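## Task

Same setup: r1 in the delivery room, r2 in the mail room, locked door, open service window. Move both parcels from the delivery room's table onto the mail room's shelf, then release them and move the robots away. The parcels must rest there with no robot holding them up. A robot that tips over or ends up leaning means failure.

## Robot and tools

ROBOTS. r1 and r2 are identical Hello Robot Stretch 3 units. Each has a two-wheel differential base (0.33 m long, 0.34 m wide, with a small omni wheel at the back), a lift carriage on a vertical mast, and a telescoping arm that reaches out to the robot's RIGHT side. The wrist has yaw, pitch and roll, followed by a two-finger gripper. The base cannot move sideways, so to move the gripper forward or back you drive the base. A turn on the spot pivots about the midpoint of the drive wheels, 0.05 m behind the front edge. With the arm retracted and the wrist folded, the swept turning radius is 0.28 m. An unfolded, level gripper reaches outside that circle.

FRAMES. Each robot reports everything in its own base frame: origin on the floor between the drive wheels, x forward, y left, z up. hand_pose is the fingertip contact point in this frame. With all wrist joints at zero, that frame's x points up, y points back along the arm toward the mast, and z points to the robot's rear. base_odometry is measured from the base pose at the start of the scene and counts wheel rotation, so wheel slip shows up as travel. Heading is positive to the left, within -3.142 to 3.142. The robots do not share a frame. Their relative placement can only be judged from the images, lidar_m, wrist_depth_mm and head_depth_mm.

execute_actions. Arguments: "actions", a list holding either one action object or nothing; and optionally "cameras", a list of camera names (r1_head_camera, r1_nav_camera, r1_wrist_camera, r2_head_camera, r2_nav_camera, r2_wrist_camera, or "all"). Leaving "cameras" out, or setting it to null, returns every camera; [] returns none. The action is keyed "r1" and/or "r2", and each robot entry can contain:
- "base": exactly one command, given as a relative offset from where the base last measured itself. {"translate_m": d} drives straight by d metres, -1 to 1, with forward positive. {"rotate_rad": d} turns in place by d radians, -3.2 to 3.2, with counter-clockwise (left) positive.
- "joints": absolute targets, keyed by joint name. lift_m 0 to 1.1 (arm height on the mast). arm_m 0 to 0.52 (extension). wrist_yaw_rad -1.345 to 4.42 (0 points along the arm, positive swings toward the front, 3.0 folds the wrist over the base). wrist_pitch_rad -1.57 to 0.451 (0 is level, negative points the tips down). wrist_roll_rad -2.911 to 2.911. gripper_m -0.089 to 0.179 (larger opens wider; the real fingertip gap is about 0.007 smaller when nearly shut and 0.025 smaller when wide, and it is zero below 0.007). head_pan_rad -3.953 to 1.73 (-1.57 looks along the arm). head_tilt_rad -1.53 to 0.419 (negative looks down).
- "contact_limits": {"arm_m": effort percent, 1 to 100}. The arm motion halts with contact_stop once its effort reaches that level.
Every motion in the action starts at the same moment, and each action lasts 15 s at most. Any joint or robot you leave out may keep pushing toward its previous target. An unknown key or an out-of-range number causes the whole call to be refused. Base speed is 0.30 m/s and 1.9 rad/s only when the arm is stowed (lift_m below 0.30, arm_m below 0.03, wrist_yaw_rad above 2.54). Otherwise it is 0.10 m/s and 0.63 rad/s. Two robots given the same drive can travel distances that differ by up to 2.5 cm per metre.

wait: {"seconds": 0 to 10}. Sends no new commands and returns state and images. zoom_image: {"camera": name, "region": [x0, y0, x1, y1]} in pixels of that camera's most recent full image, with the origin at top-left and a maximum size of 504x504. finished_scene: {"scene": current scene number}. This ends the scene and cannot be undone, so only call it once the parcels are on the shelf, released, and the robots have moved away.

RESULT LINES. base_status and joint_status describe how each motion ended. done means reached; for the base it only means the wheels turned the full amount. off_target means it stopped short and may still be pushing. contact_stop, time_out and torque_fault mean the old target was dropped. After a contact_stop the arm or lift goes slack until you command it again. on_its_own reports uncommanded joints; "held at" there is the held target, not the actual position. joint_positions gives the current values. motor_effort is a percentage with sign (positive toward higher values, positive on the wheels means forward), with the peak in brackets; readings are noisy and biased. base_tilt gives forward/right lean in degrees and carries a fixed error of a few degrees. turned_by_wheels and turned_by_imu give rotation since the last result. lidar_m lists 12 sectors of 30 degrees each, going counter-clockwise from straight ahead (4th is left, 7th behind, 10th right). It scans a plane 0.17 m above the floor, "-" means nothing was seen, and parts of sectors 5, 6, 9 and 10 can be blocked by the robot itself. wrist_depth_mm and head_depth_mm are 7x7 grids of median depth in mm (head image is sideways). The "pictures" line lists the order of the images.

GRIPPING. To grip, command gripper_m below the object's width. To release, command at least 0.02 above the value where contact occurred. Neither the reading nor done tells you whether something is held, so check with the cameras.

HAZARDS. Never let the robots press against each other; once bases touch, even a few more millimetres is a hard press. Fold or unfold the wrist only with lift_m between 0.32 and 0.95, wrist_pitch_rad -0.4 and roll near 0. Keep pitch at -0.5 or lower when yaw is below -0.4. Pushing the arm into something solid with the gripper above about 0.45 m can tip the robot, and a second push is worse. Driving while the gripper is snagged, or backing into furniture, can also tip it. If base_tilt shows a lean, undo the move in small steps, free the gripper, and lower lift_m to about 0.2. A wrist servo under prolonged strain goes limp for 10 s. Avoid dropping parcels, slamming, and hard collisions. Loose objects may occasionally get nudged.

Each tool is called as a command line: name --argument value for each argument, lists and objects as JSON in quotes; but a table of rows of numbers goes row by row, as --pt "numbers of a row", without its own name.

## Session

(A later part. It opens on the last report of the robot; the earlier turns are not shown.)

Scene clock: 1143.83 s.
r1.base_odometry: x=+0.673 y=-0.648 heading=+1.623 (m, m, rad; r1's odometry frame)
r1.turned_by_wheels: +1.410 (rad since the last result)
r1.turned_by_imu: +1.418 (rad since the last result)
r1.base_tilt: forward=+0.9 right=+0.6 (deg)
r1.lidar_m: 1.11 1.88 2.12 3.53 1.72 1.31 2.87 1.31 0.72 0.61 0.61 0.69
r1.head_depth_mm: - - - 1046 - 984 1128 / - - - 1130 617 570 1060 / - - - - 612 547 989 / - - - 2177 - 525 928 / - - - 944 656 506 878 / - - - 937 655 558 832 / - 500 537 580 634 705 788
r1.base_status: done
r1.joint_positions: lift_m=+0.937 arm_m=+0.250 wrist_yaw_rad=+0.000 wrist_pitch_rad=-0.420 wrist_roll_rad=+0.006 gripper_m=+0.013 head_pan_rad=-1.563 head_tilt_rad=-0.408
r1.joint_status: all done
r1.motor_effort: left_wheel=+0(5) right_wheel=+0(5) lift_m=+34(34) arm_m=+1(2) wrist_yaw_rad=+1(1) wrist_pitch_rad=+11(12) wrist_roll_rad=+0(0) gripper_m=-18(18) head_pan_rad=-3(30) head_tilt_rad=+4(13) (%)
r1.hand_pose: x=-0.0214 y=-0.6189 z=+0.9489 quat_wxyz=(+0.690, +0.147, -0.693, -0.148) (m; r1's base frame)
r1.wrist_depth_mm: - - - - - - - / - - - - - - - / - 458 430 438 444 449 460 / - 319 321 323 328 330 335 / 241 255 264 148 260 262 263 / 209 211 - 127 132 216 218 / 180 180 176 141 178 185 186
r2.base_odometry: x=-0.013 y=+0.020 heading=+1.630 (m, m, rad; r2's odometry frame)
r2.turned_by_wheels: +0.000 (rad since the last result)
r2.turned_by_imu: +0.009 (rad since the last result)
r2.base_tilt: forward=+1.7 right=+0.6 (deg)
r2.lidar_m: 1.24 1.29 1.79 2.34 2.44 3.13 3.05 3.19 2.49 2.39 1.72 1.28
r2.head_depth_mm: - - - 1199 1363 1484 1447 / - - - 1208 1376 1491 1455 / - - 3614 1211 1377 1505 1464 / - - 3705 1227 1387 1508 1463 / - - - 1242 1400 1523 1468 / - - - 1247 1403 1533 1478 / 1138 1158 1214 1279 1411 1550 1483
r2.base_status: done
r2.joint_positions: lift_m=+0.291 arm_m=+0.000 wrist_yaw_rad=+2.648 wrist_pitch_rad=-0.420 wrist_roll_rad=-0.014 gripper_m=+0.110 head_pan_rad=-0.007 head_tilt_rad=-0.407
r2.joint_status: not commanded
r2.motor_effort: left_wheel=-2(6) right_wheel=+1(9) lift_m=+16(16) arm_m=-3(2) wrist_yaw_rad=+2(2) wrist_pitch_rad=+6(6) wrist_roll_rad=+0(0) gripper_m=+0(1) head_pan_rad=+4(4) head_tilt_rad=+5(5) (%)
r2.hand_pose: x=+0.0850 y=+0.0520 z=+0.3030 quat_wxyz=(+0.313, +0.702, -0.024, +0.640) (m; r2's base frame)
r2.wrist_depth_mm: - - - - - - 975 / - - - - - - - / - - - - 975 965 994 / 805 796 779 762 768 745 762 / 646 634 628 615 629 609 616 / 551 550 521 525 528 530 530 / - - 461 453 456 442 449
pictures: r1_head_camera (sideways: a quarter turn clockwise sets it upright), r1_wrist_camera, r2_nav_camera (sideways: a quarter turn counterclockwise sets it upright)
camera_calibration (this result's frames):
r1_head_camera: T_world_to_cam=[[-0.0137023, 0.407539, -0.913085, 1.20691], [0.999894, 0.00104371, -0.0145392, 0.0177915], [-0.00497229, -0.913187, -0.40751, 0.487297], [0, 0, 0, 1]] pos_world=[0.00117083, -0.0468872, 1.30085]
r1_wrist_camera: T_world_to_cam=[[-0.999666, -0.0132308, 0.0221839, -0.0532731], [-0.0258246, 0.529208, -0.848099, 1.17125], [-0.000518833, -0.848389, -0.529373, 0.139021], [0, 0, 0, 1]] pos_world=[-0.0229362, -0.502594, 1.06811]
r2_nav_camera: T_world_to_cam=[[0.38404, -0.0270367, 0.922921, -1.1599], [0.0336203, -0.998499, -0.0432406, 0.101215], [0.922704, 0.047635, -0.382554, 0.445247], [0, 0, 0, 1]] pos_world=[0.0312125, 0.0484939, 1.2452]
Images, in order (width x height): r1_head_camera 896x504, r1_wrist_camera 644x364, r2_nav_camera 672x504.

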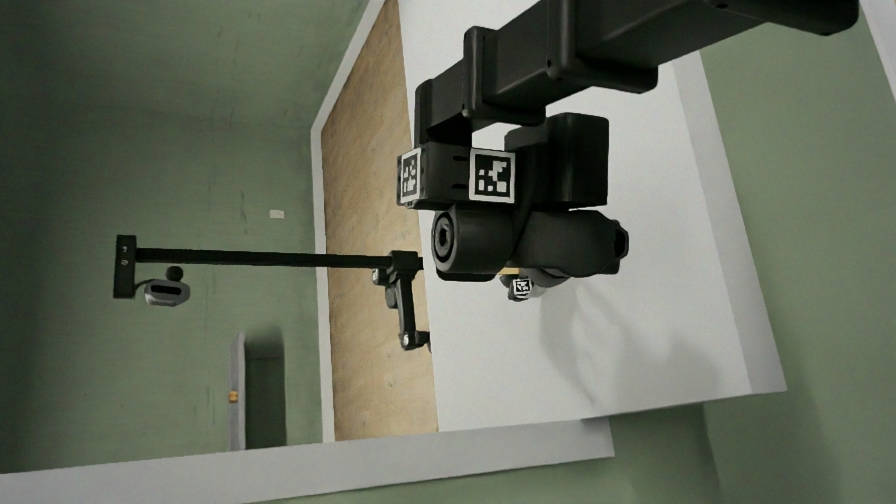

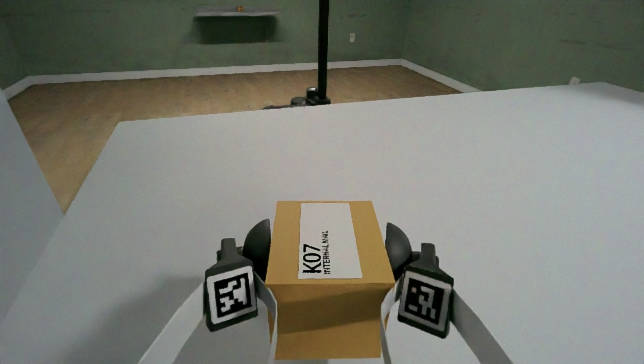

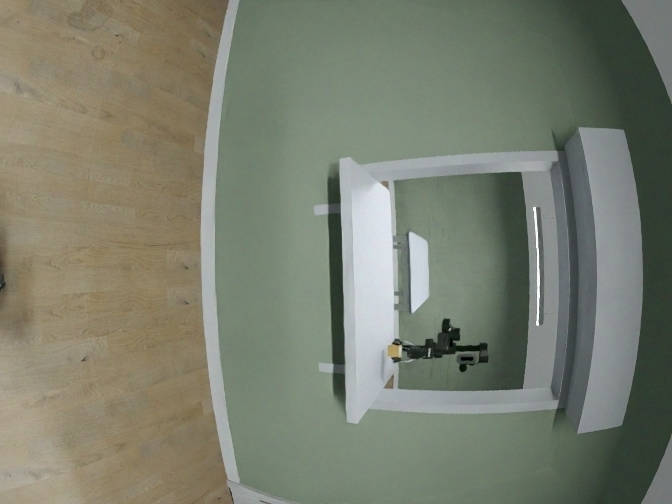

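execute_actions --actions '[{"r1": {"joints": {"lift_m": 0.928, "arm_m": 0.515}}, "r2": {"base": {"translate_m": 0.3}, "joints": {"lift_m": 0.67, "wrist_yaw_rad": 0.0, "arm_m": 0.15, "gripper_m": 0.14}}}]' --cameras '["r1_wrist_camera", "r2_nav_camera", "r2_head_camera"]'

Scene clock: 1161.80 s.
r1.base_odometry: x=+0.673 y=-0.648 heading=+1.623 (m, m, rad; r1's odometry frame)
r1.turned_by_wheels: +0.000 (rad since the last result)
r1.turned_by_imu: +0.000 (rad since the last result)
r1.base_tilt: forward=+0.9 right=+0.7 (deg)
r1.lidar_m: 1.10 1.87 2.13 3.51 1.72 1.31 2.87 1.31 0.72 0.61 0.61 0.69
r1.head_depth_mm: - - - 1045 - - 1146 / - - - - 644 571 1055 / - - - 879 666 548 988 / - - - 845 664 527 929 / - - - 945 660 505 871 / - - - 933 655 560 832 / - 500 536 580 633 708 789
r1.base_status: not commanded
r1.joint_positions: lift_m=+0.928 arm_m=+0.515 wrist_yaw_rad=+0.000 wrist_pitch_rad=-0.420 wrist_roll_rad=+0.006 gripper_m=+0.013 head_pan_rad=-1.563 head_tilt_rad=-0.408
r1.joint_status: all done
r1.motor_effort: left_wheel=+0(0) right_wheel=+0(1) lift_m=+24(30) arm_m=+1(1) wrist_yaw_rad=+0(1) wrist_pitch_rad=+11(11) wrist_roll_rad=+0(0) gripper_m=-19(19) head_pan_rad=-3(1) head_tilt_rad=+4(4) (%)
r1.hand_pose: x=-0.0214 y=-0.8838 z=+0.9404 quat_wxyz=(+0.690, +0.147, -0.693, -0.148) (m; r1's base frame)
r1.wrist_depth_mm: - - - - - - - / - - - - - - - / - - - - - - - / - - - - 309 313 315 / - 240 250 148 246 248 250 / 198 198 - 127 132 204 205 / 169 170 166 141 168 174 175
r2.base_odometry: x=-0.031 y=+0.319 heading=+1.630 (m, m, rad; r2's odometry frame)
r2.turned_by_wheels: +0.000 (rad since the last result)
r2.turned_by_imu: +0.003 (rad since the last result)
r2.base_tilt: forward=+1.7 right=+0.5 (deg)
r2.lidar_m: 0.94 0.98 1.36 2.33 2.44 3.39 3.35 3.37 2.47 2.38 1.30 0.97
r2.head_depth_mm: - - 1034 932 820 1104 1205 / - - - 1124 824 1112 1219 / - - 3589 1128 830 1122 1224 / - - 3660 1139 833 1124 1231 / - - - 1146 838 1131 1246 / - - - 1158 846 1136 1243 / - - - 1040 848 1146 1259
r2.base_status: done
r2.joint_positions: lift_m=+0.669 arm_m=+0.150 wrist_yaw_rad=+0.003 wrist_pitch_rad=-0.420 wrist_roll_rad=-0.014 gripper_m=+0.140 head_pan_rad=-0.007 head_tilt_rad=-0.407
r2.joint_status: all done
r2.motor_effort: left_wheel=-2(5) right_wheel=+1(9) lift_m=+65(66) arm_m=+3(3) wrist_yaw_rad=-2(0) wrist_pitch_rad=+6(6) wrist_roll_rad=+0(0) gripper_m=+0(81) head_pan_rad=+4(4) head_tilt_rad=+5(4) (%)
r2.hand_pose: x=-0.0208 y=-0.5188 z=+0.6814 quat_wxyz=(+0.697, +0.150, -0.686, -0.146) (m; r2's base frame)
r2.wrist_depth_mm: - - - - - - - / - - - - - - - / - - - - - - - / - - - - - - - / - - - - - - - / - - - 1000 - - 971 / 890 853 859 863 850 850 830
pictures: r1_wrist_camera, r2_head_camera (sideways: a quarter turn clockwise sets it upright), r2_nav_camera (sideways: a quarter turn counterclockwise sets it upright)
camera_calibration (this result's frames):
r1_wrist_camera: T_world_to_cam=[[-0.999666, -0.0132263, 0.0221839, -0.056586], [-0.0258222, 0.529208, -0.848099, 1.30422], [-0.000522711, -0.848389, -0.529373, -0.0903348], [0, 0, 0, 1]] pos_world=[-0.0229367, -0.767589, 1.05954]
r2_head_camera: T_world_to_cam=[[-0.341004, 0.0118903, -0.939987, 1.24329], [-0.0243808, 0.999472, 0.0214875, -0.0241067], [0.939746, 0.0302449, -0.340534, 0.393381], [0, 0, 0, 1]] pos_world=[0.0537009, -0.00258689, 1.30315]
r2_nav_camera: T_world_to_cam=[[0.384017, -0.0270349, 0.92293, -1.15991], [0.0336257, -0.998499, -0.0432396, 0.101214], [0.922713, 0.0476389, -0.382532, 0.445218], [0, 0, 0, 1]] pos_world=[0.0312137, 0.048494, 1.2452]
Images, in order (width x height): r1_wrist_camera 644x364, r2_head_camera 896x504, r2_nav_camera 672x504.

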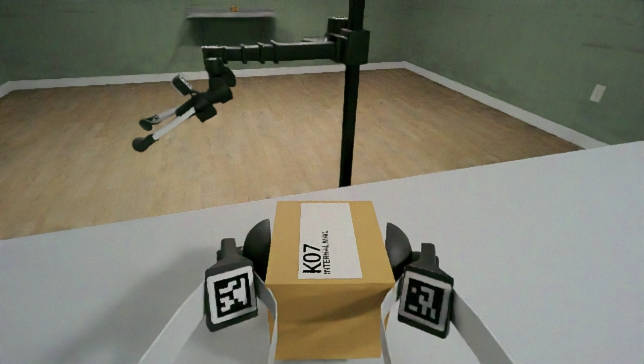

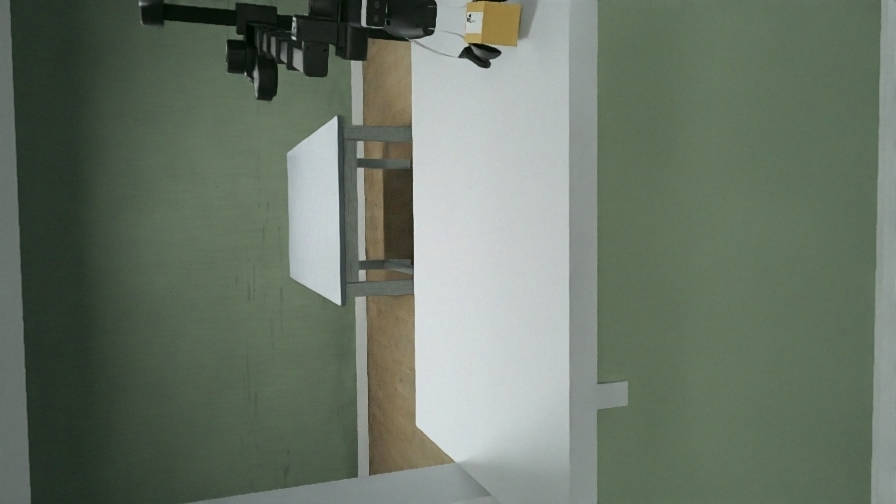

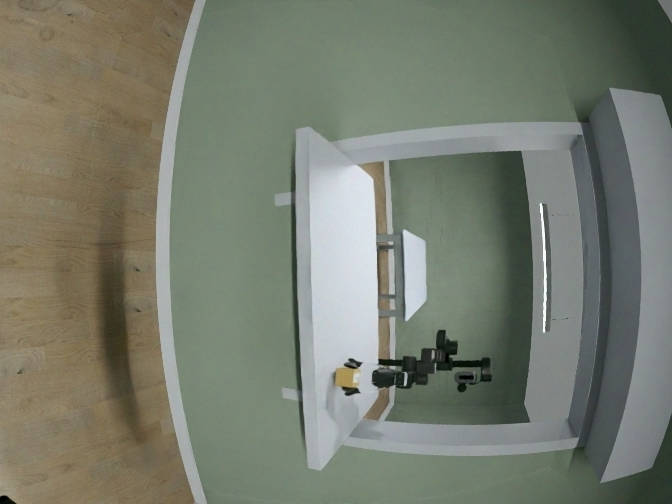

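execute_actions --actions '[{"r1": {"joints": {"lift_m": 0.916, "gripper_m": 0.12}}, "r2": {"base": {"rotate_rad": 1.281}, "joints": {"lift_m": 0.922, "arm_m": 0.32, "head_pan_rad": -1.57, "head_tilt_rad": -0.45}}}]' --cameras '["r1_wrist_camera", "r2_wrist_camera"]'

Scene clock: 1186.87 s.
r1.base_odometry: x=+0.673 y=-0.648 heading=+1.623 (m, m, rad; r1's odometry frame)
r1.turned_by_wheels: +0.000 (rad since the last result)
r1.turned_by_imu: +0.000 (rad since the last result)
r1.base_tilt: forward=+0.6 right=+0.4 (deg)
r1.lidar_m: 1.11 1.88 2.13 3.55 1.72 1.31 2.87 1.31 0.72 0.61 0.61 0.69
r1.head_depth_mm: - - - 990 - - 1134 / - - - - 630 908 1050 / - - - 852 668 550 983 / - - - 845 663 527 931 / - - - 940 659 506 878 / - - - 935 653 559 832 / - 502 536 579 635 707 790
r1.base_status: not commanded
r1.joint_positions: lift_m=+0.916 arm_m=+0.515 wrist_yaw_rad=+0.000 wrist_pitch_rad=-0.420 wrist_roll_rad=+0.006 gripper_m=+0.120 head_pan_rad=-1.563 head_tilt_rad=-0.408
r1.joint_status: all done
r1.motor_effort: left_wheel=+0(0) right_wheel=+1(1) lift_m=+24(24) arm_m=+1(0) wrist_yaw_rad=-1(0) wrist_pitch_rad=+12(12) wrist_roll_rad=+0(0) gripper_m=+0(81) head_pan_rad=-2(2) head_tilt_rad=+3(4) (%)
r1.hand_pose: x=-0.0214 y=-0.8839 z=+0.9284 quat_wxyz=(+0.690, +0.147, -0.693, -0.148) (m; r1's base frame)
r1.wrist_depth_mm: - - - 396 - - - / - - - - - - - / - - - - - - - / - - - 284 286 289 292 / 220 222 224 149 226 230 230 / 183 187 180 130 182 196 191 / 159 154 159 144 160 156 162
r2.base_odometry: x=-0.031 y=+0.319 heading=+2.911 (m, m, rad; r2's odometry frame)
r2.turned_by_wheels: +1.281 (rad since the last result)
r2.turned_by_imu: +1.294 (rad since the last result)
r2.base_tilt: forward=+1.7 right=+0.7 (deg)
r2.lidar_m: 1.86 2.33 2.70 3.35 3.35 2.80 2.38 1.86 1.09 0.94 0.94 1.08
r2.head_depth_mm: 880 937 1005 1074 1205 1342 1401 / - - - - 1195 1285 1370 / - - - - 1155 1240 1341 / - - - 1016 1098 1201 1310 / - - - 1039 1056 1159 1282 / - - 3528 1047 828 1125 1232 / - - 3598 1059 830 1085 1193
r2.base_status: done
r2.joint_positions: lift_m=+0.921 arm_m=+0.320 wrist_yaw_rad=+0.002 wrist_pitch_rad=-0.420 wrist_roll_rad=-0.014 gripper_m=+0.140 head_pan_rad=-1.563 head_tilt_rad=-0.445
r2.joint_status: all done
r2.motor_effort: left_wheel=-2(7) right_wheel=+1(6) lift_m=+65(68) arm_m=+3(3) wrist_yaw_rad=-1(1) wrist_pitch_rad=+6(6) wrist_roll_rad=+0(0) gripper_m=-1(1) head_pan_rad=-4(42) head_tilt_rad=-2(11) (%)
r2.hand_pose: x=-0.0211 y=-0.6888 z=+0.9334 quat_wxyz=(+0.697, +0.149, -0.686, -0.146) (m; r2's base frame)
r2.wrist_depth_mm: - - - 393 - 448 484 / 557 549 533 535 523 474 538 / 380 373 351 314 346 361 587 / 294 288 286 284 282 279 299 / 236 239 233 240 258 680 787 / 204 - 237 616 684 - 961 / 215 567 617 716 815 989 -
pictures: r1_wrist_camera, r2_wrist_camera
camera_calibration (this result's frames):
r1_wrist_camera: T_world_to_cam=[[-0.999666, -0.0132233, 0.0221837, -0.0563177], [-0.0258205, 0.529208, -0.848099, 1.29404], [-0.000525126, -0.848389, -0.529373, -0.096686], [0, 0, 0, 1]] pos_world=[-0.022937, -0.767589, 1.04754]
r2_wrist_camera: T_world_to_cam=[[-0.99965, 0.0261932, -0.00371167, -0.00209233], [0.017519, 0.550316, -0.834773, 1.1929], [-0.0198228, -0.834546, -0.550582, 0.1074], [0, 0, 0, 1]] pos_world=[-0.020861, -0.566784, 1.05492]
Images, in order (width x height): r1_wrist_camera 644x364, r2_wrist_camera 644x364.

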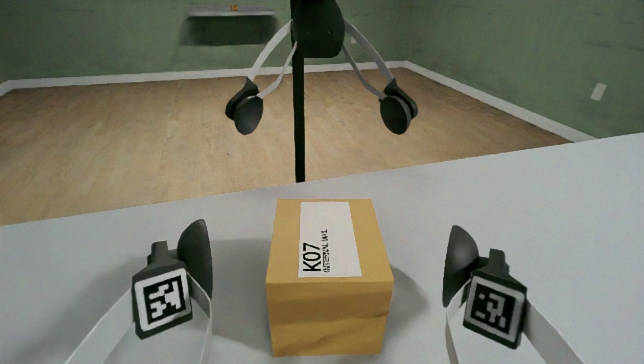

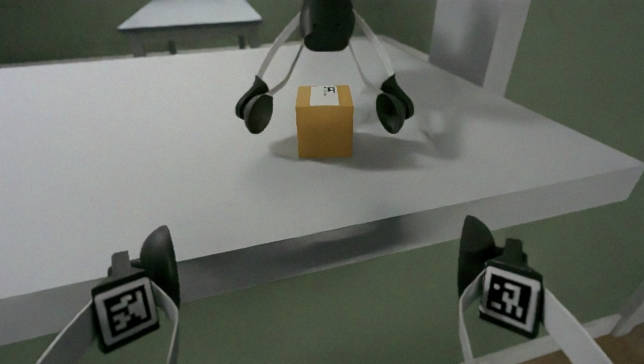

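execute_actions --actions '[{"r1": {"joints": {"arm_m": 0.32}}, "r2": {"joints": {"lift_m": 0.916, "arm_m": 0.51}}}]' --cameras '["r2_wrist_camera"]'

Scene clock: 1197.53 s.
r1.base_odometry: x=+0.673 y=-0.648 heading=+1.623 (m, m, rad; r1's odometry frame)
r1.turned_by_wheels: +0.000 (rad since the last result)
r1.turned_by_imu: +0.000 (rad since the last result)
r1.base_tilt: forward=+0.8 right=+0.6 (deg)
r1.lidar_m: 1.10 1.87 2.13 3.52 1.72 1.30 2.88 1.31 0.72 0.61 0.61 0.69
r1.head_depth_mm: - - - 984 - - 1151 / - - - 1116 641 572 1050 / - - - - 627 548 989 / - - 1029 3512 611 525 924 / - - - 947 659 505 875 / - - - 943 654 558 831 / - 501 537 580 638 709 786
r1.base_status: not commanded
r1.joint_positions: lift_m=+0.916 arm_m=+0.320 wrist_yaw_rad=+0.000 wrist_pitch_rad=-0.420 wrist_roll_rad=+0.006 gripper_m=+0.120 head_pan_rad=-1.563 head_tilt_rad=-0.408
r1.joint_status: all done
r1.motor_effort: left_wheel=-1(0) right_wheel=+1(0) lift_m=+24(24) arm_m=-3(3) wrist_yaw_rad=+0(1) wrist_pitch_rad=+11(11) wrist_roll_rad=+0(0) gripper_m=+0(1) head_pan_rad=-2(3) head_tilt_rad=+3(4) (%)
r1.hand_pose: x=-0.0214 y=-0.6893 z=+0.9284 quat_wxyz=(+0.690, +0.147, -0.693, -0.148) (m; r1's base frame)
r1.wrist_depth_mm: - - - 410 - - - / - - - - - - - / - 376 354 313 364 395 399 / 292 279 281 287 288 291 294 / 221 223 224 226 228 230 232 / 184 188 186 188 188 197 191 / 160 154 159 160 161 157 163
r2.base_odometry: x=-0.031 y=+0.319 heading=+2.911 (m, m, rad; r2's odometry frame)
r2.turned_by_wheels: +0.000 (rad since the last result)
r2.turned_by_imu: +0.001 (rad since the last result)
r2.base_tilt: forward=+1.7 right=+0.7 (deg)
r2.lidar_m: 1.87 2.33 2.70 3.36 3.35 2.80 2.39 1.85 1.08 0.94 0.94 1.08
r2.head_depth_mm: 878 935 1003 1074 1215 1330 1402 / - - - 898 1163 1285 1371 / - - - - 1131 1233 1343 / - - - 1031 1092 1200 1315 / - - - 1038 1060 1158 1279 / - - 3584 1046 828 1122 1234 / - - 3650 1054 833 1094 1198
r2.base_status: not commanded
r2.joint_positions: lift_m=+0.917 arm_m=+0.510 wrist_yaw_rad=+0.002 wrist_pitch_rad=-0.420 wrist_roll_rad=-0.014 gripper_m=+0.140 head_pan_rad=-1.563 head_tilt_rad=-0.445
r2.joint_status: all done
r2.motor_effort: left_wheel=-2(2) right_wheel=+1(1) lift_m=+16(62) arm_m=+3(2) wrist_yaw_rad=-1(1) wrist_pitch_rad=+6(6) wrist_roll_rad=+0(0) gripper_m=+0(0) head_pan_rad=-3(4) head_tilt_rad=-3(2) (%)
r2.hand_pose: x=-0.0211 y=-0.8788 z=+0.9291 quat_wxyz=(+0.697, +0.149, -0.686, -0.146) (m; r2's base frame)
r2.wrist_depth_mm: - - - 409 - 355 268 / - - 516 496 505 362 287 / 373 371 343 355 340 338 318 / 283 280 279 274 271 271 265 / 228 233 224 149 215 228 219 / 193 - 189 134 180 - 185 / 171 159 164 151 158 156 159
pictures: r2_wrist_camera
camera_calibration (this result's frames):
r2_wrist_camera: T_world_to_cam=[[-0.99965, 0.0262026, -0.00371463, 0.00287715], [0.0175245, 0.550224, -0.834833, 1.2938], [-0.0198309, -0.834606, -0.550491, -0.0536962], [0, 0, 0, 1]] pos_world=[-0.020862, -0.756773, 1.05056]
Images, in order (width x height): r2_wrist_camera 644x364.

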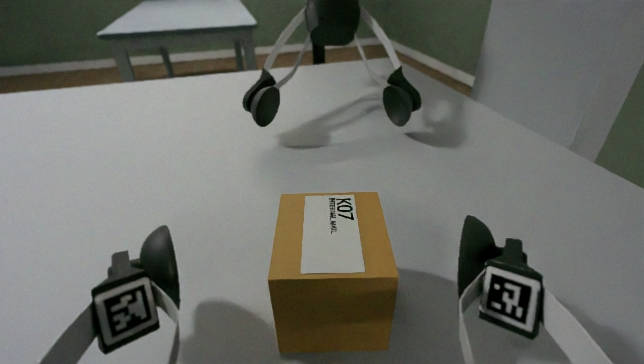

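execute_actions --actions '[{"r1": {"joints": {"arm_m": 0.255}}, "r2": {"joints": {"gripper_m": 0.012}}}]' --cameras '["r2_wrist_camera"]'

Scene clock: 1202.07 s.
r1.base_odometry: x=+0.673 y=-0.648 heading=+1.623 (m, m, rad; r1's odometry frame)
r1.turned_by_wheels: +0.000 (rad since the last result)
r1.turned_by_imu: +0.000 (rad since the last result)
r1.base_tilt: forward=+0.9 right=+0.6 (deg)
r1.lidar_m: 1.11 1.87 2.12 3.53 1.72 1.31 2.88 1.31 0.72 0.61 0.61 0.69
r1.head_depth_mm: - - - 985 - - 1149 / - - - 1115 - 740 1049 / - - - 3526 - 548 983 / - - 1034 988 - 527 926 / - - - 950 645 506 877 / - - - 938 655 559 831 / - 501 536 578 633 707 793
r1.base_status: not commanded
r1.joint_positions: lift_m=+0.916 arm_m=+0.255 wrist_yaw_rad=+0.000 wrist_pitch_rad=-0.420 wrist_roll_rad=+0.006 gripper_m=+0.120 head_pan_rad=-1.563 head_tilt_rad=-0.408
r1.joint_status: all done
r1.motor_effort: left_wheel=+0(0) right_wheel=+1(1) lift_m=+24(24) arm_m=-3(5) wrist_yaw_rad=+1(0) wrist_pitch_rad=+12(12) wrist_roll_rad=+0(0) gripper_m=+0(0) head_pan_rad=-2(3) head_tilt_rad=+3(3) (%)
r1.hand_pose: x=-0.0214 y=-0.6243 z=+0.9284 quat_wxyz=(+0.690, +0.147, -0.693, -0.148) (m; r1's base frame)
r1.wrist_depth_mm: - - - - - - - / - - - 393 - - 625 / - 375 380 363 388 395 400 / 278 278 283 285 288 290 295 / 221 223 225 225 228 230 232 / 183 188 187 187 189 198 191 / 160 154 160 161 162 158 163
r2.base_odometry: x=-0.031 y=+0.319 heading=+2.911 (m, m, rad; r2's odometry frame)
r2.turned_by_wheels: +0.000 (rad since the last result)
r2.turned_by_imu: +0.001 (rad since the last result)
r2.base_tilt: forward=+1.7 right=+0.6 (deg)
r2.lidar_m: 1.87 2.33 2.70 3.36 3.35 2.80 2.39 1.86 1.09 0.94 0.94 1.08
r2.head_depth_mm: 881 937 1007 1073 1217 1330 1402 / - - - 898 1158 1278 1373 / - - - - 1124 1236 1346 / - - - 1027 1093 1197 1313 / - - - 1036 1059 1161 1284 / - - 3527 1051 827 1127 1236 / - - 3537 1055 832 1090 1194
r2.base_status: not commanded
r2.joint_positions: lift_m=+0.917 arm_m=+0.510 wrist_yaw_rad=+0.002 wrist_pitch_rad=-0.420 wrist_roll_rad=-0.014 gripper_m=+0.013 head_pan_rad=-1.563 head_tilt_rad=-0.445
r2.joint_status: all done
r2.motor_effort: left_wheel=-2(2) right_wheel=+2(2) lift_m=+16(16) arm_m=+3(3) wrist_yaw_rad=-1(1) wrist_pitch_rad=+6(6) wrist_roll_rad=+0(0) gripper_m=-17(91) head_pan_rad=-4(4) head_tilt_rad=-2(3) (%)
r2.hand_pose: x=-0.0211 y=-0.8788 z=+0.9291 quat_wxyz=(+0.697, +0.149, -0.686, -0.146) (m; r2's base frame)
r2.wrist_depth_mm: - - - - - 353 267 / - - 522 500 467 367 290 / 369 371 366 357 355 343 315 / 285 281 276 274 271 272 265 / 228 228 226 149 220 219 217 / 192 190 135 133 - 186 184 / 164 165 160 149 158 160 160
pictures: r2_wrist_camera
camera_calibration (this result's frames):
r2_wrist_camera: T_world_to_cam=[[-0.99965, 0.0261998, -0.00371481, 0.00287557], [0.0175232, 0.550224, -0.834833, 1.29381], [-0.0198285, -0.834606, -0.550491, -0.0536966], [0, 0, 0, 1]] pos_world=[-0.0208617, -0.756774, 1.05056]
Images, in order (width x height): r2_wrist_camera 644x364.

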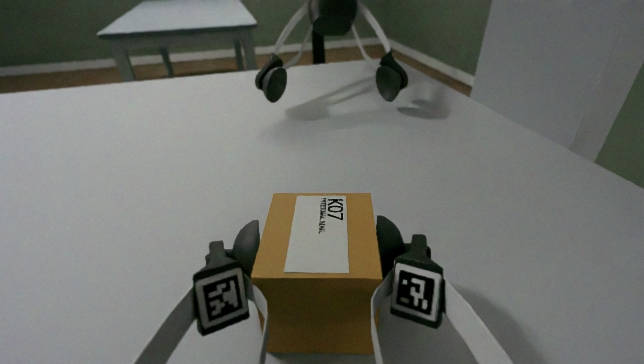

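execute_actions --actions '[{"r1": {"joints": {"arm_m": 0.05}}, "r2": {"base": {"rotate_rad": -1.193}, "joints": {"lift_m": 0.937, "arm_m": 0.3, "wrist_yaw_rad": 1.2}}}]' --cameras '["r2_wrist_camera"]'

Scene clock: 1229.53 s.
r1.base_odometry: x=+0.673 y=-0.648 heading=+1.623 (m, m, rad; r1's odometry frame)
r1.turned_by_wheels: +0.000 (rad since the last result)
r1.turned_by_imu: +0.000 (rad since the last result)
r1.base_tilt: forward=+0.8 right=+0.7 (deg)
r1.lidar_m: 1.10 1.88 2.13 3.53 1.71 1.30 2.88 1.31 0.72 0.61 0.61 0.69
r1.head_depth_mm: - - - 980 679 - - / - - - 975 672 - - / - - - 964 669 - - / - 1721 - 953 678 - - / - - - 940 660 503 882 / - - - 938 657 558 834 / 472 500 536 582 638 710 786
r1.base_status: not commanded
r1.joint_positions: lift_m=+0.916 arm_m=+0.050 wrist_yaw_rad=+0.000 wrist_pitch_rad=-0.420 wrist_roll_rad=+0.006 gripper_m=+0.120 head_pan_rad=-1.563 head_tilt_rad=-0.408
r1.joint_status: all done
r1.motor_effort: left_wheel=+0(0) right_wheel=+1(0) lift_m=+24(24) arm_m=-2(5) wrist_yaw_rad=+0(0) wrist_pitch_rad=+12(11) wrist_roll_rad=+0(0) gripper_m=+0(0) head_pan_rad=-2(1) head_tilt_rad=+4(3) (%)
r1.hand_pose: x=-0.0214 y=-0.4193 z=+0.9284 quat_wxyz=(+0.690, +0.147, -0.693, -0.148) (m; r1's base frame)
r1.wrist_depth_mm: 245 373 - - - - - / 264 336 587 595 609 623 634 / 285 309 384 388 392 399 405 / 308 309 283 287 289 292 295 / 333 239 226 227 230 232 233 / 363 195 188 188 190 211 821 / 398 155 161 172 203 838 -
r2.base_odometry: x=-0.031 y=+0.319 heading=+1.718 (m, m, rad; r2's odometry frame)
r2.turned_by_wheels: -1.193 (rad since the last result)
r2.turned_by_imu: -1.204 (rad since the last result)
r2.base_tilt: forward=+1.7 right=+0.6 (deg)
r2.lidar_m: 0.94 1.01 1.51 2.33 2.52 3.39 3.36 3.10 2.43 2.39 1.21 0.95
r2.head_depth_mm: 2030 2151 2321 - 2140 1742 1399 / 2050 2200 2357 - 2198 1748 1412 / 2095 2244 2413 - 2092 1758 1416 / 2110 2270 2441 2654 - 1752 1421 / 2150 2317 2498 2657 2148 1766 1428 / 2168 2332 2471 2653 2337 1778 1436 / 1906 1950 1977 1993 1927 1781 1434
r2.base_status: done
r2.joint_positions: lift_m=+0.936 arm_m=+0.300 wrist_yaw_rad=+1.198 wrist_pitch_rad=-0.421 wrist_roll_rad=-0.014 gripper_m=+0.013 head_pan_rad=-1.563 head_tilt_rad=-0.445
r2.joint_status: all done
r2.motor_effort: left_wheel=+0(4) right_wheel=-2(8) lift_m=+66(69) arm_m=-3(3) wrist_yaw_rad=+1(5) wrist_pitch_rad=+7(6) wrist_roll_rad=-1(0) gripper_m=-17(16) head_pan_rad=-3(4) head_tilt_rad=-3(3) (%)
r2.hand_pose: x=+0.1872 y=-0.5270 z=+0.9482 quat_wxyz=(+0.658, +0.510, -0.483, +0.271) (m; r2's base frame)
r2.wrist_depth_mm: - - 812 770 851 883 984 / 621 601 638 856 892 965 - / 745 787 840 942 - - - / 788 838 937 978 - - - / 852 894 972 148 - - - / 948 - 135 133 - - - / - - - 149 - - -
pictures: r2_wrist_camera
camera_calibration (this result's frames):
r2_wrist_camera: T_world_to_cam=[[-0.390473, -0.920607, -0.00368674, -0.41109], [-0.506343, 0.218105, -0.834295, 1.03508], [0.768862, -0.323903, -0.551307, 0.37688], [0, 0, 0, 1]] pos_world=[0.0738155, -0.482136, 1.06982]
Images, in order (width x height): r2_wrist_camera 644x364.

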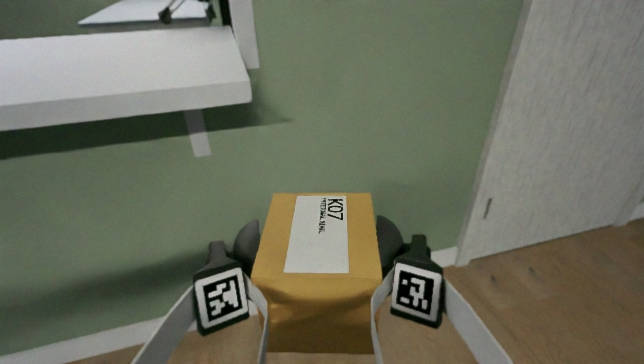

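execute_actions --actions '[{"r1": {"joints": {"arm_m": 0.0, "lift_m": 0.94, "wrist_yaw_rad": 1.6}}, "r2": {"base": {"translate_m": -1.0}, "joints": {"lift_m": 0.29, "arm_m": 0.0, "wrist_yaw_rad": 2.65, "head_pan_rad": -3.14, "head_tilt_rad": -0.4}}}]' --cameras '["r2_wrist_camera", "r2_nav_camera"]'

Scene clock: 1244.93 s.
r1.base_odometry: x=+0.673 y=-0.648 heading=+1.623 (m, m, rad; r1's odometry frame)
r1.turned_by_wheels: +0.000 (rad since the last result)
r1.turned_by_imu: +0.000 (rad since the last result)
r1.base_tilt: forward=+0.7 right=+0.7 (deg)
r1.lidar_m: 1.11 1.88 2.12 3.53 1.72 1.31 2.87 1.31 0.72 0.61 0.61 0.69
r1.head_depth_mm: - - - 978 679 573 - / - - - 972 673 552 - / - - - 961 667 531 - / - - - 952 664 525 - / - - - 948 659 505 878 / - - - 936 656 560 825 / 472 502 535 580 636 708 783
r1.base_status: not commanded
r1.joint_positions: lift_m=+0.940 arm_m=+0.000 wrist_yaw_rad=+1.598 wrist_pitch_rad=-0.420 wrist_roll_rad=+0.006 gripper_m=+0.120 head_pan_rad=-1.563 head_tilt_rad=-0.408
r1.joint_status: all done
r1.motor_effort: left_wheel=+0(0) right_wheel=+0(0) lift_m=+34(34) arm_m=-3(2) wrist_yaw_rad=+2(4) wrist_pitch_rad=+11(12) wrist_roll_rad=+0(0) gripper_m=+0(0) head_pan_rad=-2(2) head_tilt_rad=+5(2) (%)
r1.hand_pose: x=+0.2027 y=-0.1392 z=+0.9520 quat_wxyz=(+0.587, +0.599, -0.378, +0.391) (m; r1's base frame)
r1.wrist_depth_mm: - - - - 748 528 403 / - - - - 770 545 410 / - - - - 828 560 415 / - - - - 874 575 423 / - - - - 927 578 430 / - - - - - 539 439 / - - - - - 664 440
r2.base_odometry: x=+0.116 y=-0.670 heading=+1.718 (m, m, rad; r2's odometry frame)
r2.turned_by_wheels: +0.000 (rad since the last result)
r2.turned_by_imu: -0.007 (rad since the last result)
r2.base_tilt: forward=+1.8 right=+0.5 (deg)
r2.lidar_m: 1.93 2.07 2.48 2.43 2.61 2.40 2.37 2.54 2.35 2.28 2.46 1.96
r2.head_depth_mm: 2007 2154 2267 2457 2408 1815 1449 / 2032 2165 2292 2484 2433 1813 1449 / 2059 2207 2323 2530 2432 1816 1464 / 2096 2238 2358 2562 2463 1815 1464 / 2116 2255 2415 2625 2482 1828 1469 / 2146 2292 2476 2680 2508 1835 1472 / 2184 2348 2477 2688 2501 1855 1472
r2.base_status: done
r2.joint_positions: lift_m=+0.291 arm_m=+0.000 wrist_yaw_rad=+2.647 wrist_pitch_rad=-0.421 wrist_roll_rad=-0.014 gripper_m=+0.013 head_pan_rad=-3.133 head_tilt_rad=-0.407
r2.joint_status: all done
r2.motor_effort: left_wheel=+0(6) right_wheel=-3(9) lift_m=+17(63) arm_m=-3(2) wrist_yaw_rad=+2(3) wrist_pitch_rad=+7(7) wrist_roll_rad=+0(0) gripper_m=-17(17) head_pan_rad=-4(43) head_tilt_rad=+5(12) (%)
r2.hand_pose: x=+0.0850 y=+0.0519 z=+0.3027 quat_wxyz=(+0.313, +0.702, -0.023, +0.639) (m; r2's base frame)
r2.wrist_depth_mm: - - - - - - - / - - - - - - - / - - - - 988 971 970 / 809 782 796 761 764 764 745 / 643 630 642 148 617 606 614 / 547 535 135 133 - 523 518 / - 480 434 149 444 445 454
pictures: r2_nav_camera (sideways: a quarter turn counterclockwise sets it upright), r2_wrist_camera
camera_calibration (this result's frames):
r2_nav_camera: T_world_to_cam=[[-0.384395, 0.0210895, 0.922928, -1.15522], [-0.0490717, 0.997859, -0.0432399, 0.101718], [-0.921864, -0.0619108, -0.382537, 0.456477], [0, 0, 0, 1]] pos_world=[-0.0182599, -0.0488767, 1.2452]
r2_wrist_camera: T_world_to_cam=[[0.8667, -0.498816, -0.00367498, -0.0491528], [-0.277787, -0.476515, -0.834127, 0.335136], [0.414324, 0.723959, -0.55156, 0.262957], [0, 0, 0, 1]] pos_world=[0.026748, -0.0551906, 0.424402]
Images, in order (width x height): r2_nav_camera 672x504, r2_wrist_camera 644x364.

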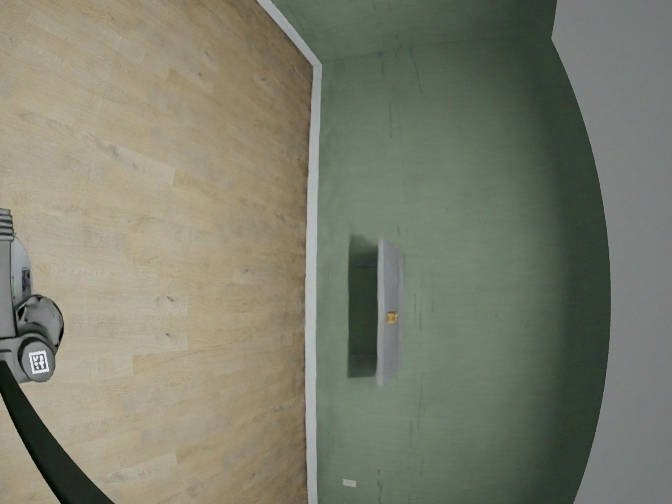

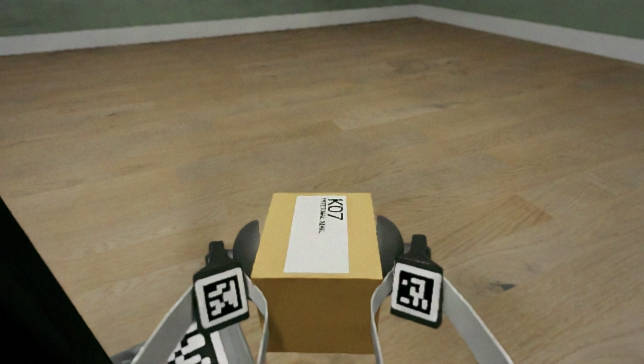

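execute_actions --actions '[{"r2": {"base": {"translate_m": -0.99}, "joints": {"head_pan_rad": -1.57, "head_tilt_rad": -0.6}}}]' --cameras '[]'

Scene clock: 1255.93 s.
r1.base_odometry: x=+0.673 y=-0.648 heading=+1.623 (m, m, rad; r1's odometry frame)
r1.turned_by_wheels: +0.000 (rad since the last result)
r1.turned_by_imu: +0.000 (rad since the last result)
r1.base_tilt: forward=+0.8 right=+0.7 (deg)
r1.lidar_m: 1.10 1.88 2.13 3.54 1.72 1.30 2.88 1.31 0.72 0.61 0.61 0.69
r1.head_depth_mm: - - - 985 677 570 - / - - - 970 674 552 - / - - - 968 667 530 - / - - - 951 665 526 - / - - - 950 661 506 878 / - - - 940 654 558 827 / 471 502 536 581 633 704 785
r1.base_status: not commanded
r1.joint_positions: lift_m=+0.940 arm_m=+0.000 wrist_yaw_rad=+1.598 wrist_pitch_rad=-0.420 wrist_roll_rad=+0.006 gripper_m=+0.120 head_pan_rad=-1.563 head_tilt_rad=-0.408
r1.joint_status: not commanded
r1.motor_effort: left_wheel=+0(0) right_wheel=+1(1) lift_m=+33(34) arm_m=-2(3) wrist_yaw_rad=+4(3) wrist_pitch_rad=+11(11) wrist_roll_rad=+0(0) gripper_m=+0(0) head_pan_rad=-3(2) head_tilt_rad=+4(3) (%)
r1.hand_pose: x=+0.2027 y=-0.1392 z=+0.9520 quat_wxyz=(+0.587, +0.599, -0.378, +0.391) (m; r1's base frame)
r1.wrist_depth_mm: - - - - 739 532 401 / - - - - 757 542 408 / - - - - 808 558 412 / - - - - 873 574 424 / - - - - 918 578 432 / - - - - - 544 441 / - - - - - 660 439
r2.base_odometry: x=+0.261 y=-1.649 heading=+1.718 (m, m, rad; r2's odometry frame)
r2.turned_by_wheels: +0.000 (rad since the last result)
r2.turned_by_imu: -0.008 (rad since the last result)
r2.base_tilt: forward=+1.7 right=+0.5 (deg)
r2.lidar_m: 2.92 3.10 2.58 2.54 1.81 1.40 1.39 1.48 2.17 2.21 2.37 2.97
r2.head_depth_mm: 1850 2046 2249 2388 1871 1512 1271 / 1880 2072 2270 2415 1886 1510 1279 / 1905 2086 2294 2449 1894 1525 1280 / 1931 2101 2333 2460 1895 1531 1284 / 1928 2128 2358 2521 1916 1548 1285 / 1966 2171 2401 2563 1913 1541 1294 / 1978 2181 2390 2566 1947 1549 1295
r2.base_status: done
r2.joint_positions: lift_m=+0.291 arm_m=+0.000 wrist_yaw_rad=+2.647 wrist_pitch_rad=-0.421 wrist_roll_rad=-0.014 gripper_m=+0.013 head_pan_rad=-1.577 head_tilt_rad=-0.593
r2.joint_status: all done
r2.motor_effort: left_wheel=+1(6) right_wheel=-2(8) lift_m=+17(17) arm_m=-3(3) wrist_yaw_rad=+2(2) wrist_pitch_rad=+6(6) wrist_roll_rad=+0(0) gripper_m=-17(17) head_pan_rad=+4(43) head_tilt_rad=-3(25) (%)
r2.hand_pose: x=+0.0850 y=+0.0519 z=+0.3027 quat_wxyz=(+0.313, +0.702, -0.023, +0.639) (m; r2's base frame)
r2.wrist_depth_mm: - - - - - - - / - - - - - - - / - - - - - 990 990 / 801 785 791 755 761 753 756 / 649 629 631 148 627 616 621 / 548 535 135 133 - 520 520 / - 476 432 148 440 447 449
pictures: none
No camera images: the call's "cameras" was empty. Leave "cameras" out to get every camera's image.

execute_actions --actions '[{"r2": {"base": {"translate_m": -0.155}, "joints": {"lift_m": 0.51, "arm_m": 0.2, "wrist_yaw_rad": 1.2}}}]' --cameras '[]'

Scene clock: 1265.43 s.
r1.base_odometry: x=+0.673 y=-0.648 heading=+1.623 (m, m, rad; r1's odometry frame)
r1.turned_by_wheels: +0.000 (rad since the last result)
r1.turned_by_imu: +0.000 (rad since the last result)
r1.base_tilt: forward=+0.9 right=+0.5 (deg)
r1.lidar_m: 1.11 1.87 2.12 3.52 1.72 1.31 2.87 1.31 0.72 0.61 0.61 0.69
r1.head_depth_mm: - - - 980 675 574 - / - - - 973 673 552 - / - - - 962 669 530 - / - - - 957 664 525 - / - - - 944 660 505 875 / - - - 935 655 559 832 / 473 500 537 580 636 708 782
r1.base_status: not commanded
r1.joint_positions: lift_m=+0.940 arm_m=+0.000 wrist_yaw_rad=+1.598 wrist_pitch_rad=-0.420 wrist_roll_rad=+0.006 gripper_m=+0.120 head_pan_rad=-1.563 head_tilt_rad=-0.408
r1.joint_status: not commanded
r1.motor_effort: left_wheel=+0(1) right_wheel=+0(1) lift_m=+33(33) arm_m=-2(2) wrist_yaw_rad=+2(3) wrist_pitch_rad=+11(11) wrist_roll_rad=+0(0) gripper_m=+0(1) head_pan_rad=-2(2) head_tilt_rad=+3(3) (%)
r1.hand_pose: x=+0.2027 y=-0.1392 z=+0.9520 quat_wxyz=(+0.587, +0.599, -0.378, +0.391) (m; r1's base frame)
r1.wrist_depth_mm: - - - - 745 535 398 / - - - - 764 539 407 / - - - - 815 551 412 / - - - - 866 575 422 / - - - - 920 576 435 / - - - - - 538 441 / - - - - - 661 442
r2.base_odometry: x=+0.284 y=-1.802 heading=+1.718 (m, m, rad; r2's odometry frame)
r2.turned_by_wheels: +0.000 (rad since the last result)
r2.turned_by_imu: +0.000 (rad since the last result)
r2.base_tilt: forward=+1.8 right=+0.5 (deg)
r2.lidar_m: 3.05 3.30 2.59 2.55 1.61 1.25 1.23 1.31 1.93 2.20 2.34 3.10
r2.head_depth_mm: 1851 2013 2222 2385 1867 1507 1268 / 1861 2053 2249 2433 1901 1516 1337 / 1888 2051 2301 2439 1901 1528 1352 / 1906 2071 2339 2490 1906 1540 1337 / 1922 2092 2343 2523 1912 1535 1315 / 1943 2135 2373 2517 1921 1552 1295 / 1966 2152 2408 2560 1939 1553 1298
r2.base_status: done
r2.joint_positions: lift_m=+0.509 arm_m=+0.200 wrist_yaw_rad=+1.202 wrist_pitch_rad=-0.421 wrist_roll_rad=-0.014 gripper_m=+0.013 head_pan_rad=-1.577 head_tilt_rad=-0.593
r2.joint_status: all done
r2.motor_effort: left_wheel=+1(6) right_wheel=-1(9) lift_m=+66(71) arm_m=+4(3) wrist_yaw_rad=-1(1) wrist_pitch_rad=+7(6) wrist_roll_rad=+0(0) gripper_m=-16(17) head_pan_rad=+4(3) head_tilt_rad=-4(4) (%)
r2.hand_pose: x=+0.1875 y=-0.4255 z=+0.5211 quat_wxyz=(+0.658, +0.511, -0.482, +0.273) (m; r2's base frame)
r2.wrist_depth_mm: - - - - - - - / - - - - - - - / - - - - - - - / - - - - - - - / 984 967 965 149 931 954 918 / 818 805 134 132 - 781 776 / 704 710 683 149 677 678 664
pictures: none
No camera images: the call's "cameras" was empty. Leave "cameras" out to get every camera's image.

execute_actions --actions '[{"r2": {"base": {"rotate_rad": -1.561}, "joints": {"lift_m": 0.794, "arm_m": 0.34, "wrist_yaw_rad": 0.0}}}]' --cameras '["r2_wrist_camera"]'

Scene clock: 1276.43 s.
r1.base_odometry: x=+0.673 y=-0.648 heading=+1.623 (m, m, rad; r1's odometry frame)
r1.turned_by_wheels: +0.000 (rad since the last result)
r1.turned_by_imu: +0.000 (rad since the last result)
r1.base_tilt: forward=+0.9 right=+0.5 (deg)
r1.lidar_m: 1.11 1.87 2.12 3.54 1.72 1.30 2.87 1.31 0.72 0.61 0.60 0.69
r1.head_depth_mm: - - - 996 680 574 - / - - - 971 672 551 - / - - - 966 668 529 - / - - - 955 664 526 - / - - - 947 660 507 876 / - - - 943 656 561 832 / 471 502 536 579 635 705 784
r1.base_status: not commanded
r1.joint_positions: lift_m=+0.940 arm_m=+0.000 wrist_yaw_rad=+1.598 wrist_pitch_rad=-0.420 wrist_roll_rad=+0.006 gripper_m=+0.120 head_pan_rad=-1.563 head_tilt_rad=-0.408
r1.joint_status: not commanded
r1.motor_effort: left_wheel=-1(0) right_wheel=+1(0) lift_m=+33(33) arm_m=-3(3) wrist_yaw_rad=+3(2) wrist_pitch_rad=+11(11) wrist_roll_rad=+0(0) gripper_m=+0(1) head_pan_rad=-3(3) head_tilt_rad=+4(3) (%)
r1.hand_pose: x=+0.2027 y=-0.1392 z=+0.9520 quat_wxyz=(+0.587, +0.599, -0.378, +0.391) (m; r1's base frame)
r1.wrist_depth_mm: - - - - 742 535 400 / - - - - 759 541 408 / - - - - 809 557 418 / - - - - 866 572 423 / - - - - 926 581 431 / - - - - - 539 442 / - - - - 1000 665 438
r2.base_odometry: x=+0.284 y=-1.802 heading=+0.157 (m, m, rad; r2's odometry frame)
r2.turned_by_wheels: -1.561 (rad since the last result)
r2.turned_by_imu: -1.575 (rad since the last result)
r2.base_tilt: forward=+1.7 right=+0.5 (deg)
r2.lidar_m: 2.20 2.36 3.10 3.06 3.30 2.59 2.55 1.60 1.25 1.23 1.32 1.94
r2.head_depth_mm: 1013 1109 1218 943 1499 - 1272 / 1023 1124 1227 1107 1636 1520 1272 / 1036 1130 1240 1117 1657 1528 1276 / 1043 1146 1248 1071 1628 1538 1280 / 1059 1160 1272 1028 1647 1539 1288 / 1069 1175 1301 1457 1672 1550 1292 / 1079 1190 1313 1490 1700 1557 1301
r2.base_status: done
r2.joint_positions: lift_m=+0.793 arm_m=+0.340 wrist_yaw_rad=+0.002 wrist_pitch_rad=-0.421 wrist_roll_rad=-0.014 gripper_m=+0.013 head_pan_rad=-1.577 head_tilt_rad=-0.593
r2.joint_status: all done
r2.motor_effort: left_wheel=+0(4) right_wheel=-2(8) lift_m=+65(66) arm_m=+3(3) wrist_yaw_rad=-1(4) wrist_pitch_rad=+6(6) wrist_roll_rad=+0(0) gripper_m=-18(17) head_pan_rad=+4(4) head_tilt_rad=-4(4) (%)
r2.hand_pose: x=-0.0210 y=-0.7087 z=+0.8051 quat_wxyz=(+0.697, +0.150, -0.686, -0.146) (m; r2's base frame)
r2.wrist_depth_mm: 644 622 603 601 581 564 558 / 699 687 554 555 547 537 522 / 757 717 393 386 388 374 295 / 850 305 304 299 298 295 284 / 954 270 264 148 252 250 242 / - - 135 133 - 935 871 / - - - 149 980 982 945
pictures: r2_wrist_camera
camera_calibration (this result's frames):
r2_wrist_camera: T_world_to_cam=[[-0.999658, 0.0258767, -0.00368011, -0.00222618], [0.0173447, 0.551439, -0.834035, 1.09691], [-0.0195527, -0.833814, -0.5517, 0.0216196], [0, 0, 0, 1]] pos_world=[-0.0208283, -0.586796, 0.926782]
Images, in order (width x height): r2_wrist_camera 644x364.

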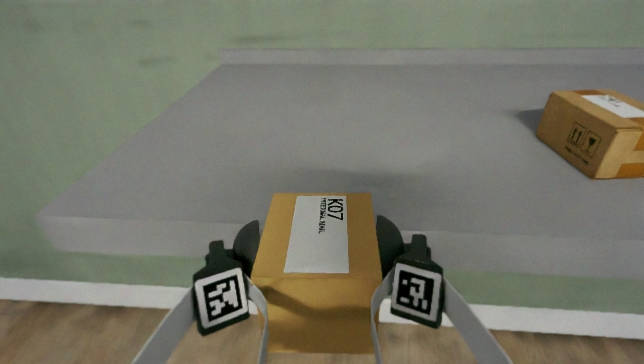

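execute_actions --actions '[{"r2": {"joints": {"lift_m": 0.789, "arm_m": 0.5}}}]' --cameras '["r2_wrist_camera"]'

Scene clock: 1283.47 s.
r1.base_odometry: x=+0.673 y=-0.648 heading=+1.623 (m, m, rad; r1's odometry frame)
r1.turned_by_wheels: +0.000 (rad since the last result)
r1.turned_by_imu: +0.000 (rad since the last result)
r1.base_tilt: forward=+1.0 right=+0.5 (deg)
r1.lidar_m: 1.11 1.88 2.13 3.53 1.72 1.31 2.87 1.31 0.72 0.61 0.61 0.69
r1.head_depth_mm: - - - 983 677 571 - / - - - 978 673 551 - / - - - 971 668 531 - / - - - 955 661 527 - / - - - 944 661 506 875 / - - - 936 657 558 831 / 474 501 535 579 636 706 787
r1.base_status: not commanded
r1.joint_positions: lift_m=+0.940 arm_m=+0.000 wrist_yaw_rad=+1.598 wrist_pitch_rad=-0.420 wrist_roll_rad=+0.006 gripper_m=+0.120 head_pan_rad=-1.563 head_tilt_rad=-0.408
r1.joint_status: not commanded
r1.motor_effort: left_wheel=-1(0) right_wheel=+1(1) lift_m=+34(33) arm_m=-2(3) wrist_yaw_rad=+2(3) wrist_pitch_rad=+11(11) wrist_roll_rad=+0(0) gripper_m=+0(0) head_pan_rad=-1(2) head_tilt_rad=+4(4) (%)
r1.hand_pose: x=+0.2027 y=-0.1392 z=+0.9520 quat_wxyz=(+0.587, +0.599, -0.378, +0.391) (m; r1's base frame)
r1.wrist_depth_mm: - - - - 736 534 402 / - - - - 757 547 409 / - - - - 813 555 418 / - - - - 863 570 424 / - - - - 930 586 434 / - - - - - 539 440 / - - - - 1000 662 443
r2.base_odometry: x=+0.284 y=-1.802 heading=+0.157 (m, m, rad; r2's odometry frame)
r2.turned_by_wheels: +0.000 (rad since the last result)
r2.turned_by_imu: +0.001 (rad since the last result)
r2.base_tilt: forward=+1.5 right=+0.6 (deg)
r2.lidar_m: 2.20 2.36 3.12 3.07 3.29 2.59 2.54 1.60 1.25 1.23 1.32 1.95
r2.head_depth_mm: 1012 1104 1217 949 1490 - 1224 / 1024 1121 1229 - 1601 1519 1271 / 1034 1136 1239 910 1582 1533 1274 / 1047 1146 1256 984 1602 1533 1281 / 1058 1157 1275 1031 1644 1535 1286 / 1069 1181 1300 1450 1671 1545 1296 / 1077 1185 1324 1488 1696 1557 1301
r2.base_status: not commanded
r2.joint_positions: lift_m=+0.790 arm_m=+0.500 wrist_yaw_rad=+0.002 wrist_pitch_rad=-0.421 wrist_roll_rad=-0.014 gripper_m=+0.013 head_pan_rad=-1.577 head_tilt_rad=-0.593
r2.joint_status: all done
r2.motor_effort: left_wheel=+0(1) right_wheel=-2(2) lift_m=+16(61) arm_m=+2(4) wrist_yaw_rad=-1(1) wrist_pitch_rad=+7(6) wrist_roll_rad=+0(0) gripper_m=-17(16) head_pan_rad=+4(3) head_tilt_rad=-4(4) (%)
r2.hand_pose: x=-0.0211 y=-0.8687 z=+0.8017 quat_wxyz=(+0.697, +0.150, -0.686, -0.146) (m; r2's base frame)
r2.wrist_depth_mm: 481 472 462 452 441 432 422 / 522 512 487 486 468 456 447 / 588 542 385 384 372 375 364 / 628 301 296 293 289 290 284 / 257 245 242 148 235 233 232 / 206 204 135 132 - 197 196 / 176 176 171 149 169 171 170
pictures: r2_wrist_camera
camera_calibration (this result's frames):
r2_wrist_camera: T_world_to_cam=[[-0.999655, 0.0260194, -0.00368007, 0.00199276], [0.0174234, 0.551437, -0.834034, 1.1823], [-0.0196717, -0.833811, -0.5517, -0.11363], [0, 0, 0, 1]] pos_world=[-0.0208429, -0.746762, 0.923396]
Images, in order (width x height): r2_wrist_camera 644x364.

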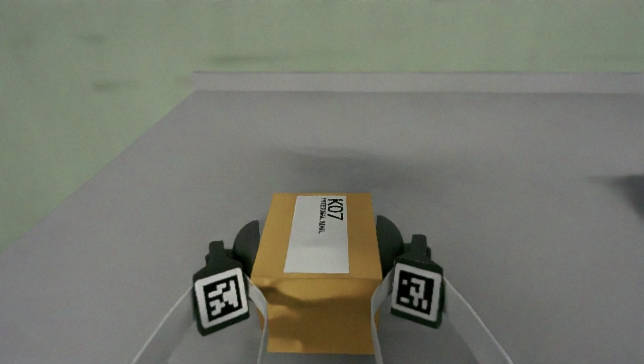

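execute_actions --actions '[{"r2": {"joints": {"lift_m": 0.779, "gripper_m": 0.1}}}]' --cameras '["r2_wrist_camera"]'

Scene clock: 1288.93 s.
r1.base_odometry: x=+0.673 y=-0.648 heading=+1.623 (m, m, rad; r1's odometry frame)
r1.turned_by_wheels: +0.000 (rad since the last result)
r1.turned_by_imu: +0.000 (rad since the last result)
r1.base_tilt: forward=+1.0 right=+0.6 (deg)
r1.lidar_m: 1.11 1.87 2.12 3.52 1.71 1.31 2.88 1.31 0.72 0.61 0.61 0.69
r1.head_depth_mm: - - - 984 678 571 - / - - - 968 672 552 - / - - - 966 667 530 - / - - - 958 665 525 - / - - - 942 659 507 876 / - - - 938 654 559 829 / 472 501 536 581 638 706 787
r1.base_status: not commanded
r1.joint_positions: lift_m=+0.940 arm_m=+0.000 wrist_yaw_rad=+1.598 wrist_pitch_rad=-0.420 wrist_roll_rad=+0.006 gripper_m=+0.120 head_pan_rad=-1.563 head_tilt_rad=-0.408
r1.joint_status: not commanded
r1.motor_effort: left_wheel=-1(0) right_wheel=+1(1) lift_m=+34(33) arm_m=-2(2) wrist_yaw_rad=+2(3) wrist_pitch_rad=+11(11) wrist_roll_rad=+0(0) gripper_m=+1(0) head_pan_rad=-2(3) head_tilt_rad=+4(4) (%)
r1.hand_pose: x=+0.2027 y=-0.1392 z=+0.9520 quat_wxyz=(+0.587, +0.599, -0.378, +0.391) (m; r1's base frame)
r1.wrist_depth_mm: - - - - 738 529 401 / - - - - 757 542 407 / - - - - 803 558 416 / - - - - 873 569 424 / - - - - 920 583 430 / - - - - - 543 441 / - - - - 994 662 440
r2.base_odometry: x=+0.284 y=-1.802 heading=+0.157 (m, m, rad; r2's odometry frame)
r2.turned_by_wheels: +0.000 (rad since the last result)
r2.turned_by_imu: +0.001 (rad since the last result)
r2.base_tilt: forward=+1.7 right=+0.7 (deg)
r2.lidar_m: 2.20 2.36 3.12 3.06 3.28 2.60 2.55 1.60 1.25 1.23 1.32 1.94
r2.head_depth_mm: 1014 1106 1213 946 1492 - - / 1023 1122 1225 1080 1582 1523 1275 / 1035 1138 1243 - 1586 1521 1278 / 1045 1149 1244 1021 1610 1532 1282 / 1057 1163 1279 1032 1636 1537 1291 / 1068 1172 1304 1462 1660 1554 1295 / 1078 1192 1317 1482 1702 1557 1297
r2.base_status: not commanded
r2.joint_positions: lift_m=+0.780 arm_m=+0.500 wrist_yaw_rad=+0.002 wrist_pitch_rad=-0.421 wrist_roll_rad=-0.014 gripper_m=+0.100 head_pan_rad=-1.577 head_tilt_rad=-0.593
r2.joint_status: all done
r2.motor_effort: left_wheel=+1(0) right_wheel=-2(1) lift_m=+16(11) arm_m=+3(3) wrist_yaw_rad=-2(1) wrist_pitch_rad=+6(7) wrist_roll_rad=+0(0) gripper_m=+0(79) head_pan_rad=+4(3) head_tilt_rad=-4(3) (%)
r2.hand_pose: x=-0.0211 y=-0.8687 z=+0.7917 quat_wxyz=(+0.697, +0.150, -0.686, -0.146) (m; r2's base frame)
r2.wrist_depth_mm: 481 478 458 450 444 434 421 / 519 512 479 471 455 451 446 / 569 388 359 362 349 346 342 / 628 281 280 276 272 271 268 / 228 228 226 150 227 220 219 / 194 192 179 135 183 189 185 / 167 161 161 152 162 161 161
pictures: r2_wrist_camera
camera_calibration (this result's frames):
r2_wrist_camera: T_world_to_cam=[[-0.999655, 0.0260222, -0.0036801, 0.00195782], [0.0174249, 0.551437, -0.834035, 1.17396], [-0.0196741, -0.833811, -0.5517, -0.119148], [0, 0, 0, 1]] pos_world=[-0.0208432, -0.746763, 0.913397]
Images, in order (width x height): r2_wrist_camera 644x364.

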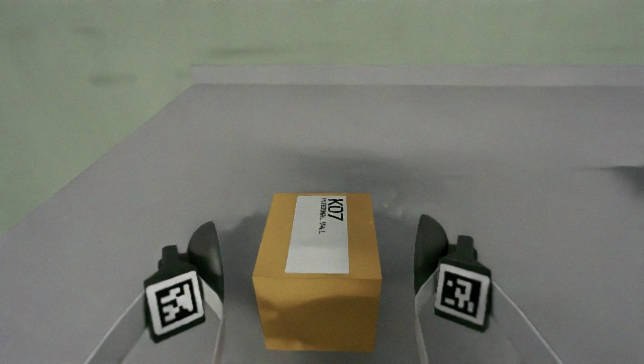

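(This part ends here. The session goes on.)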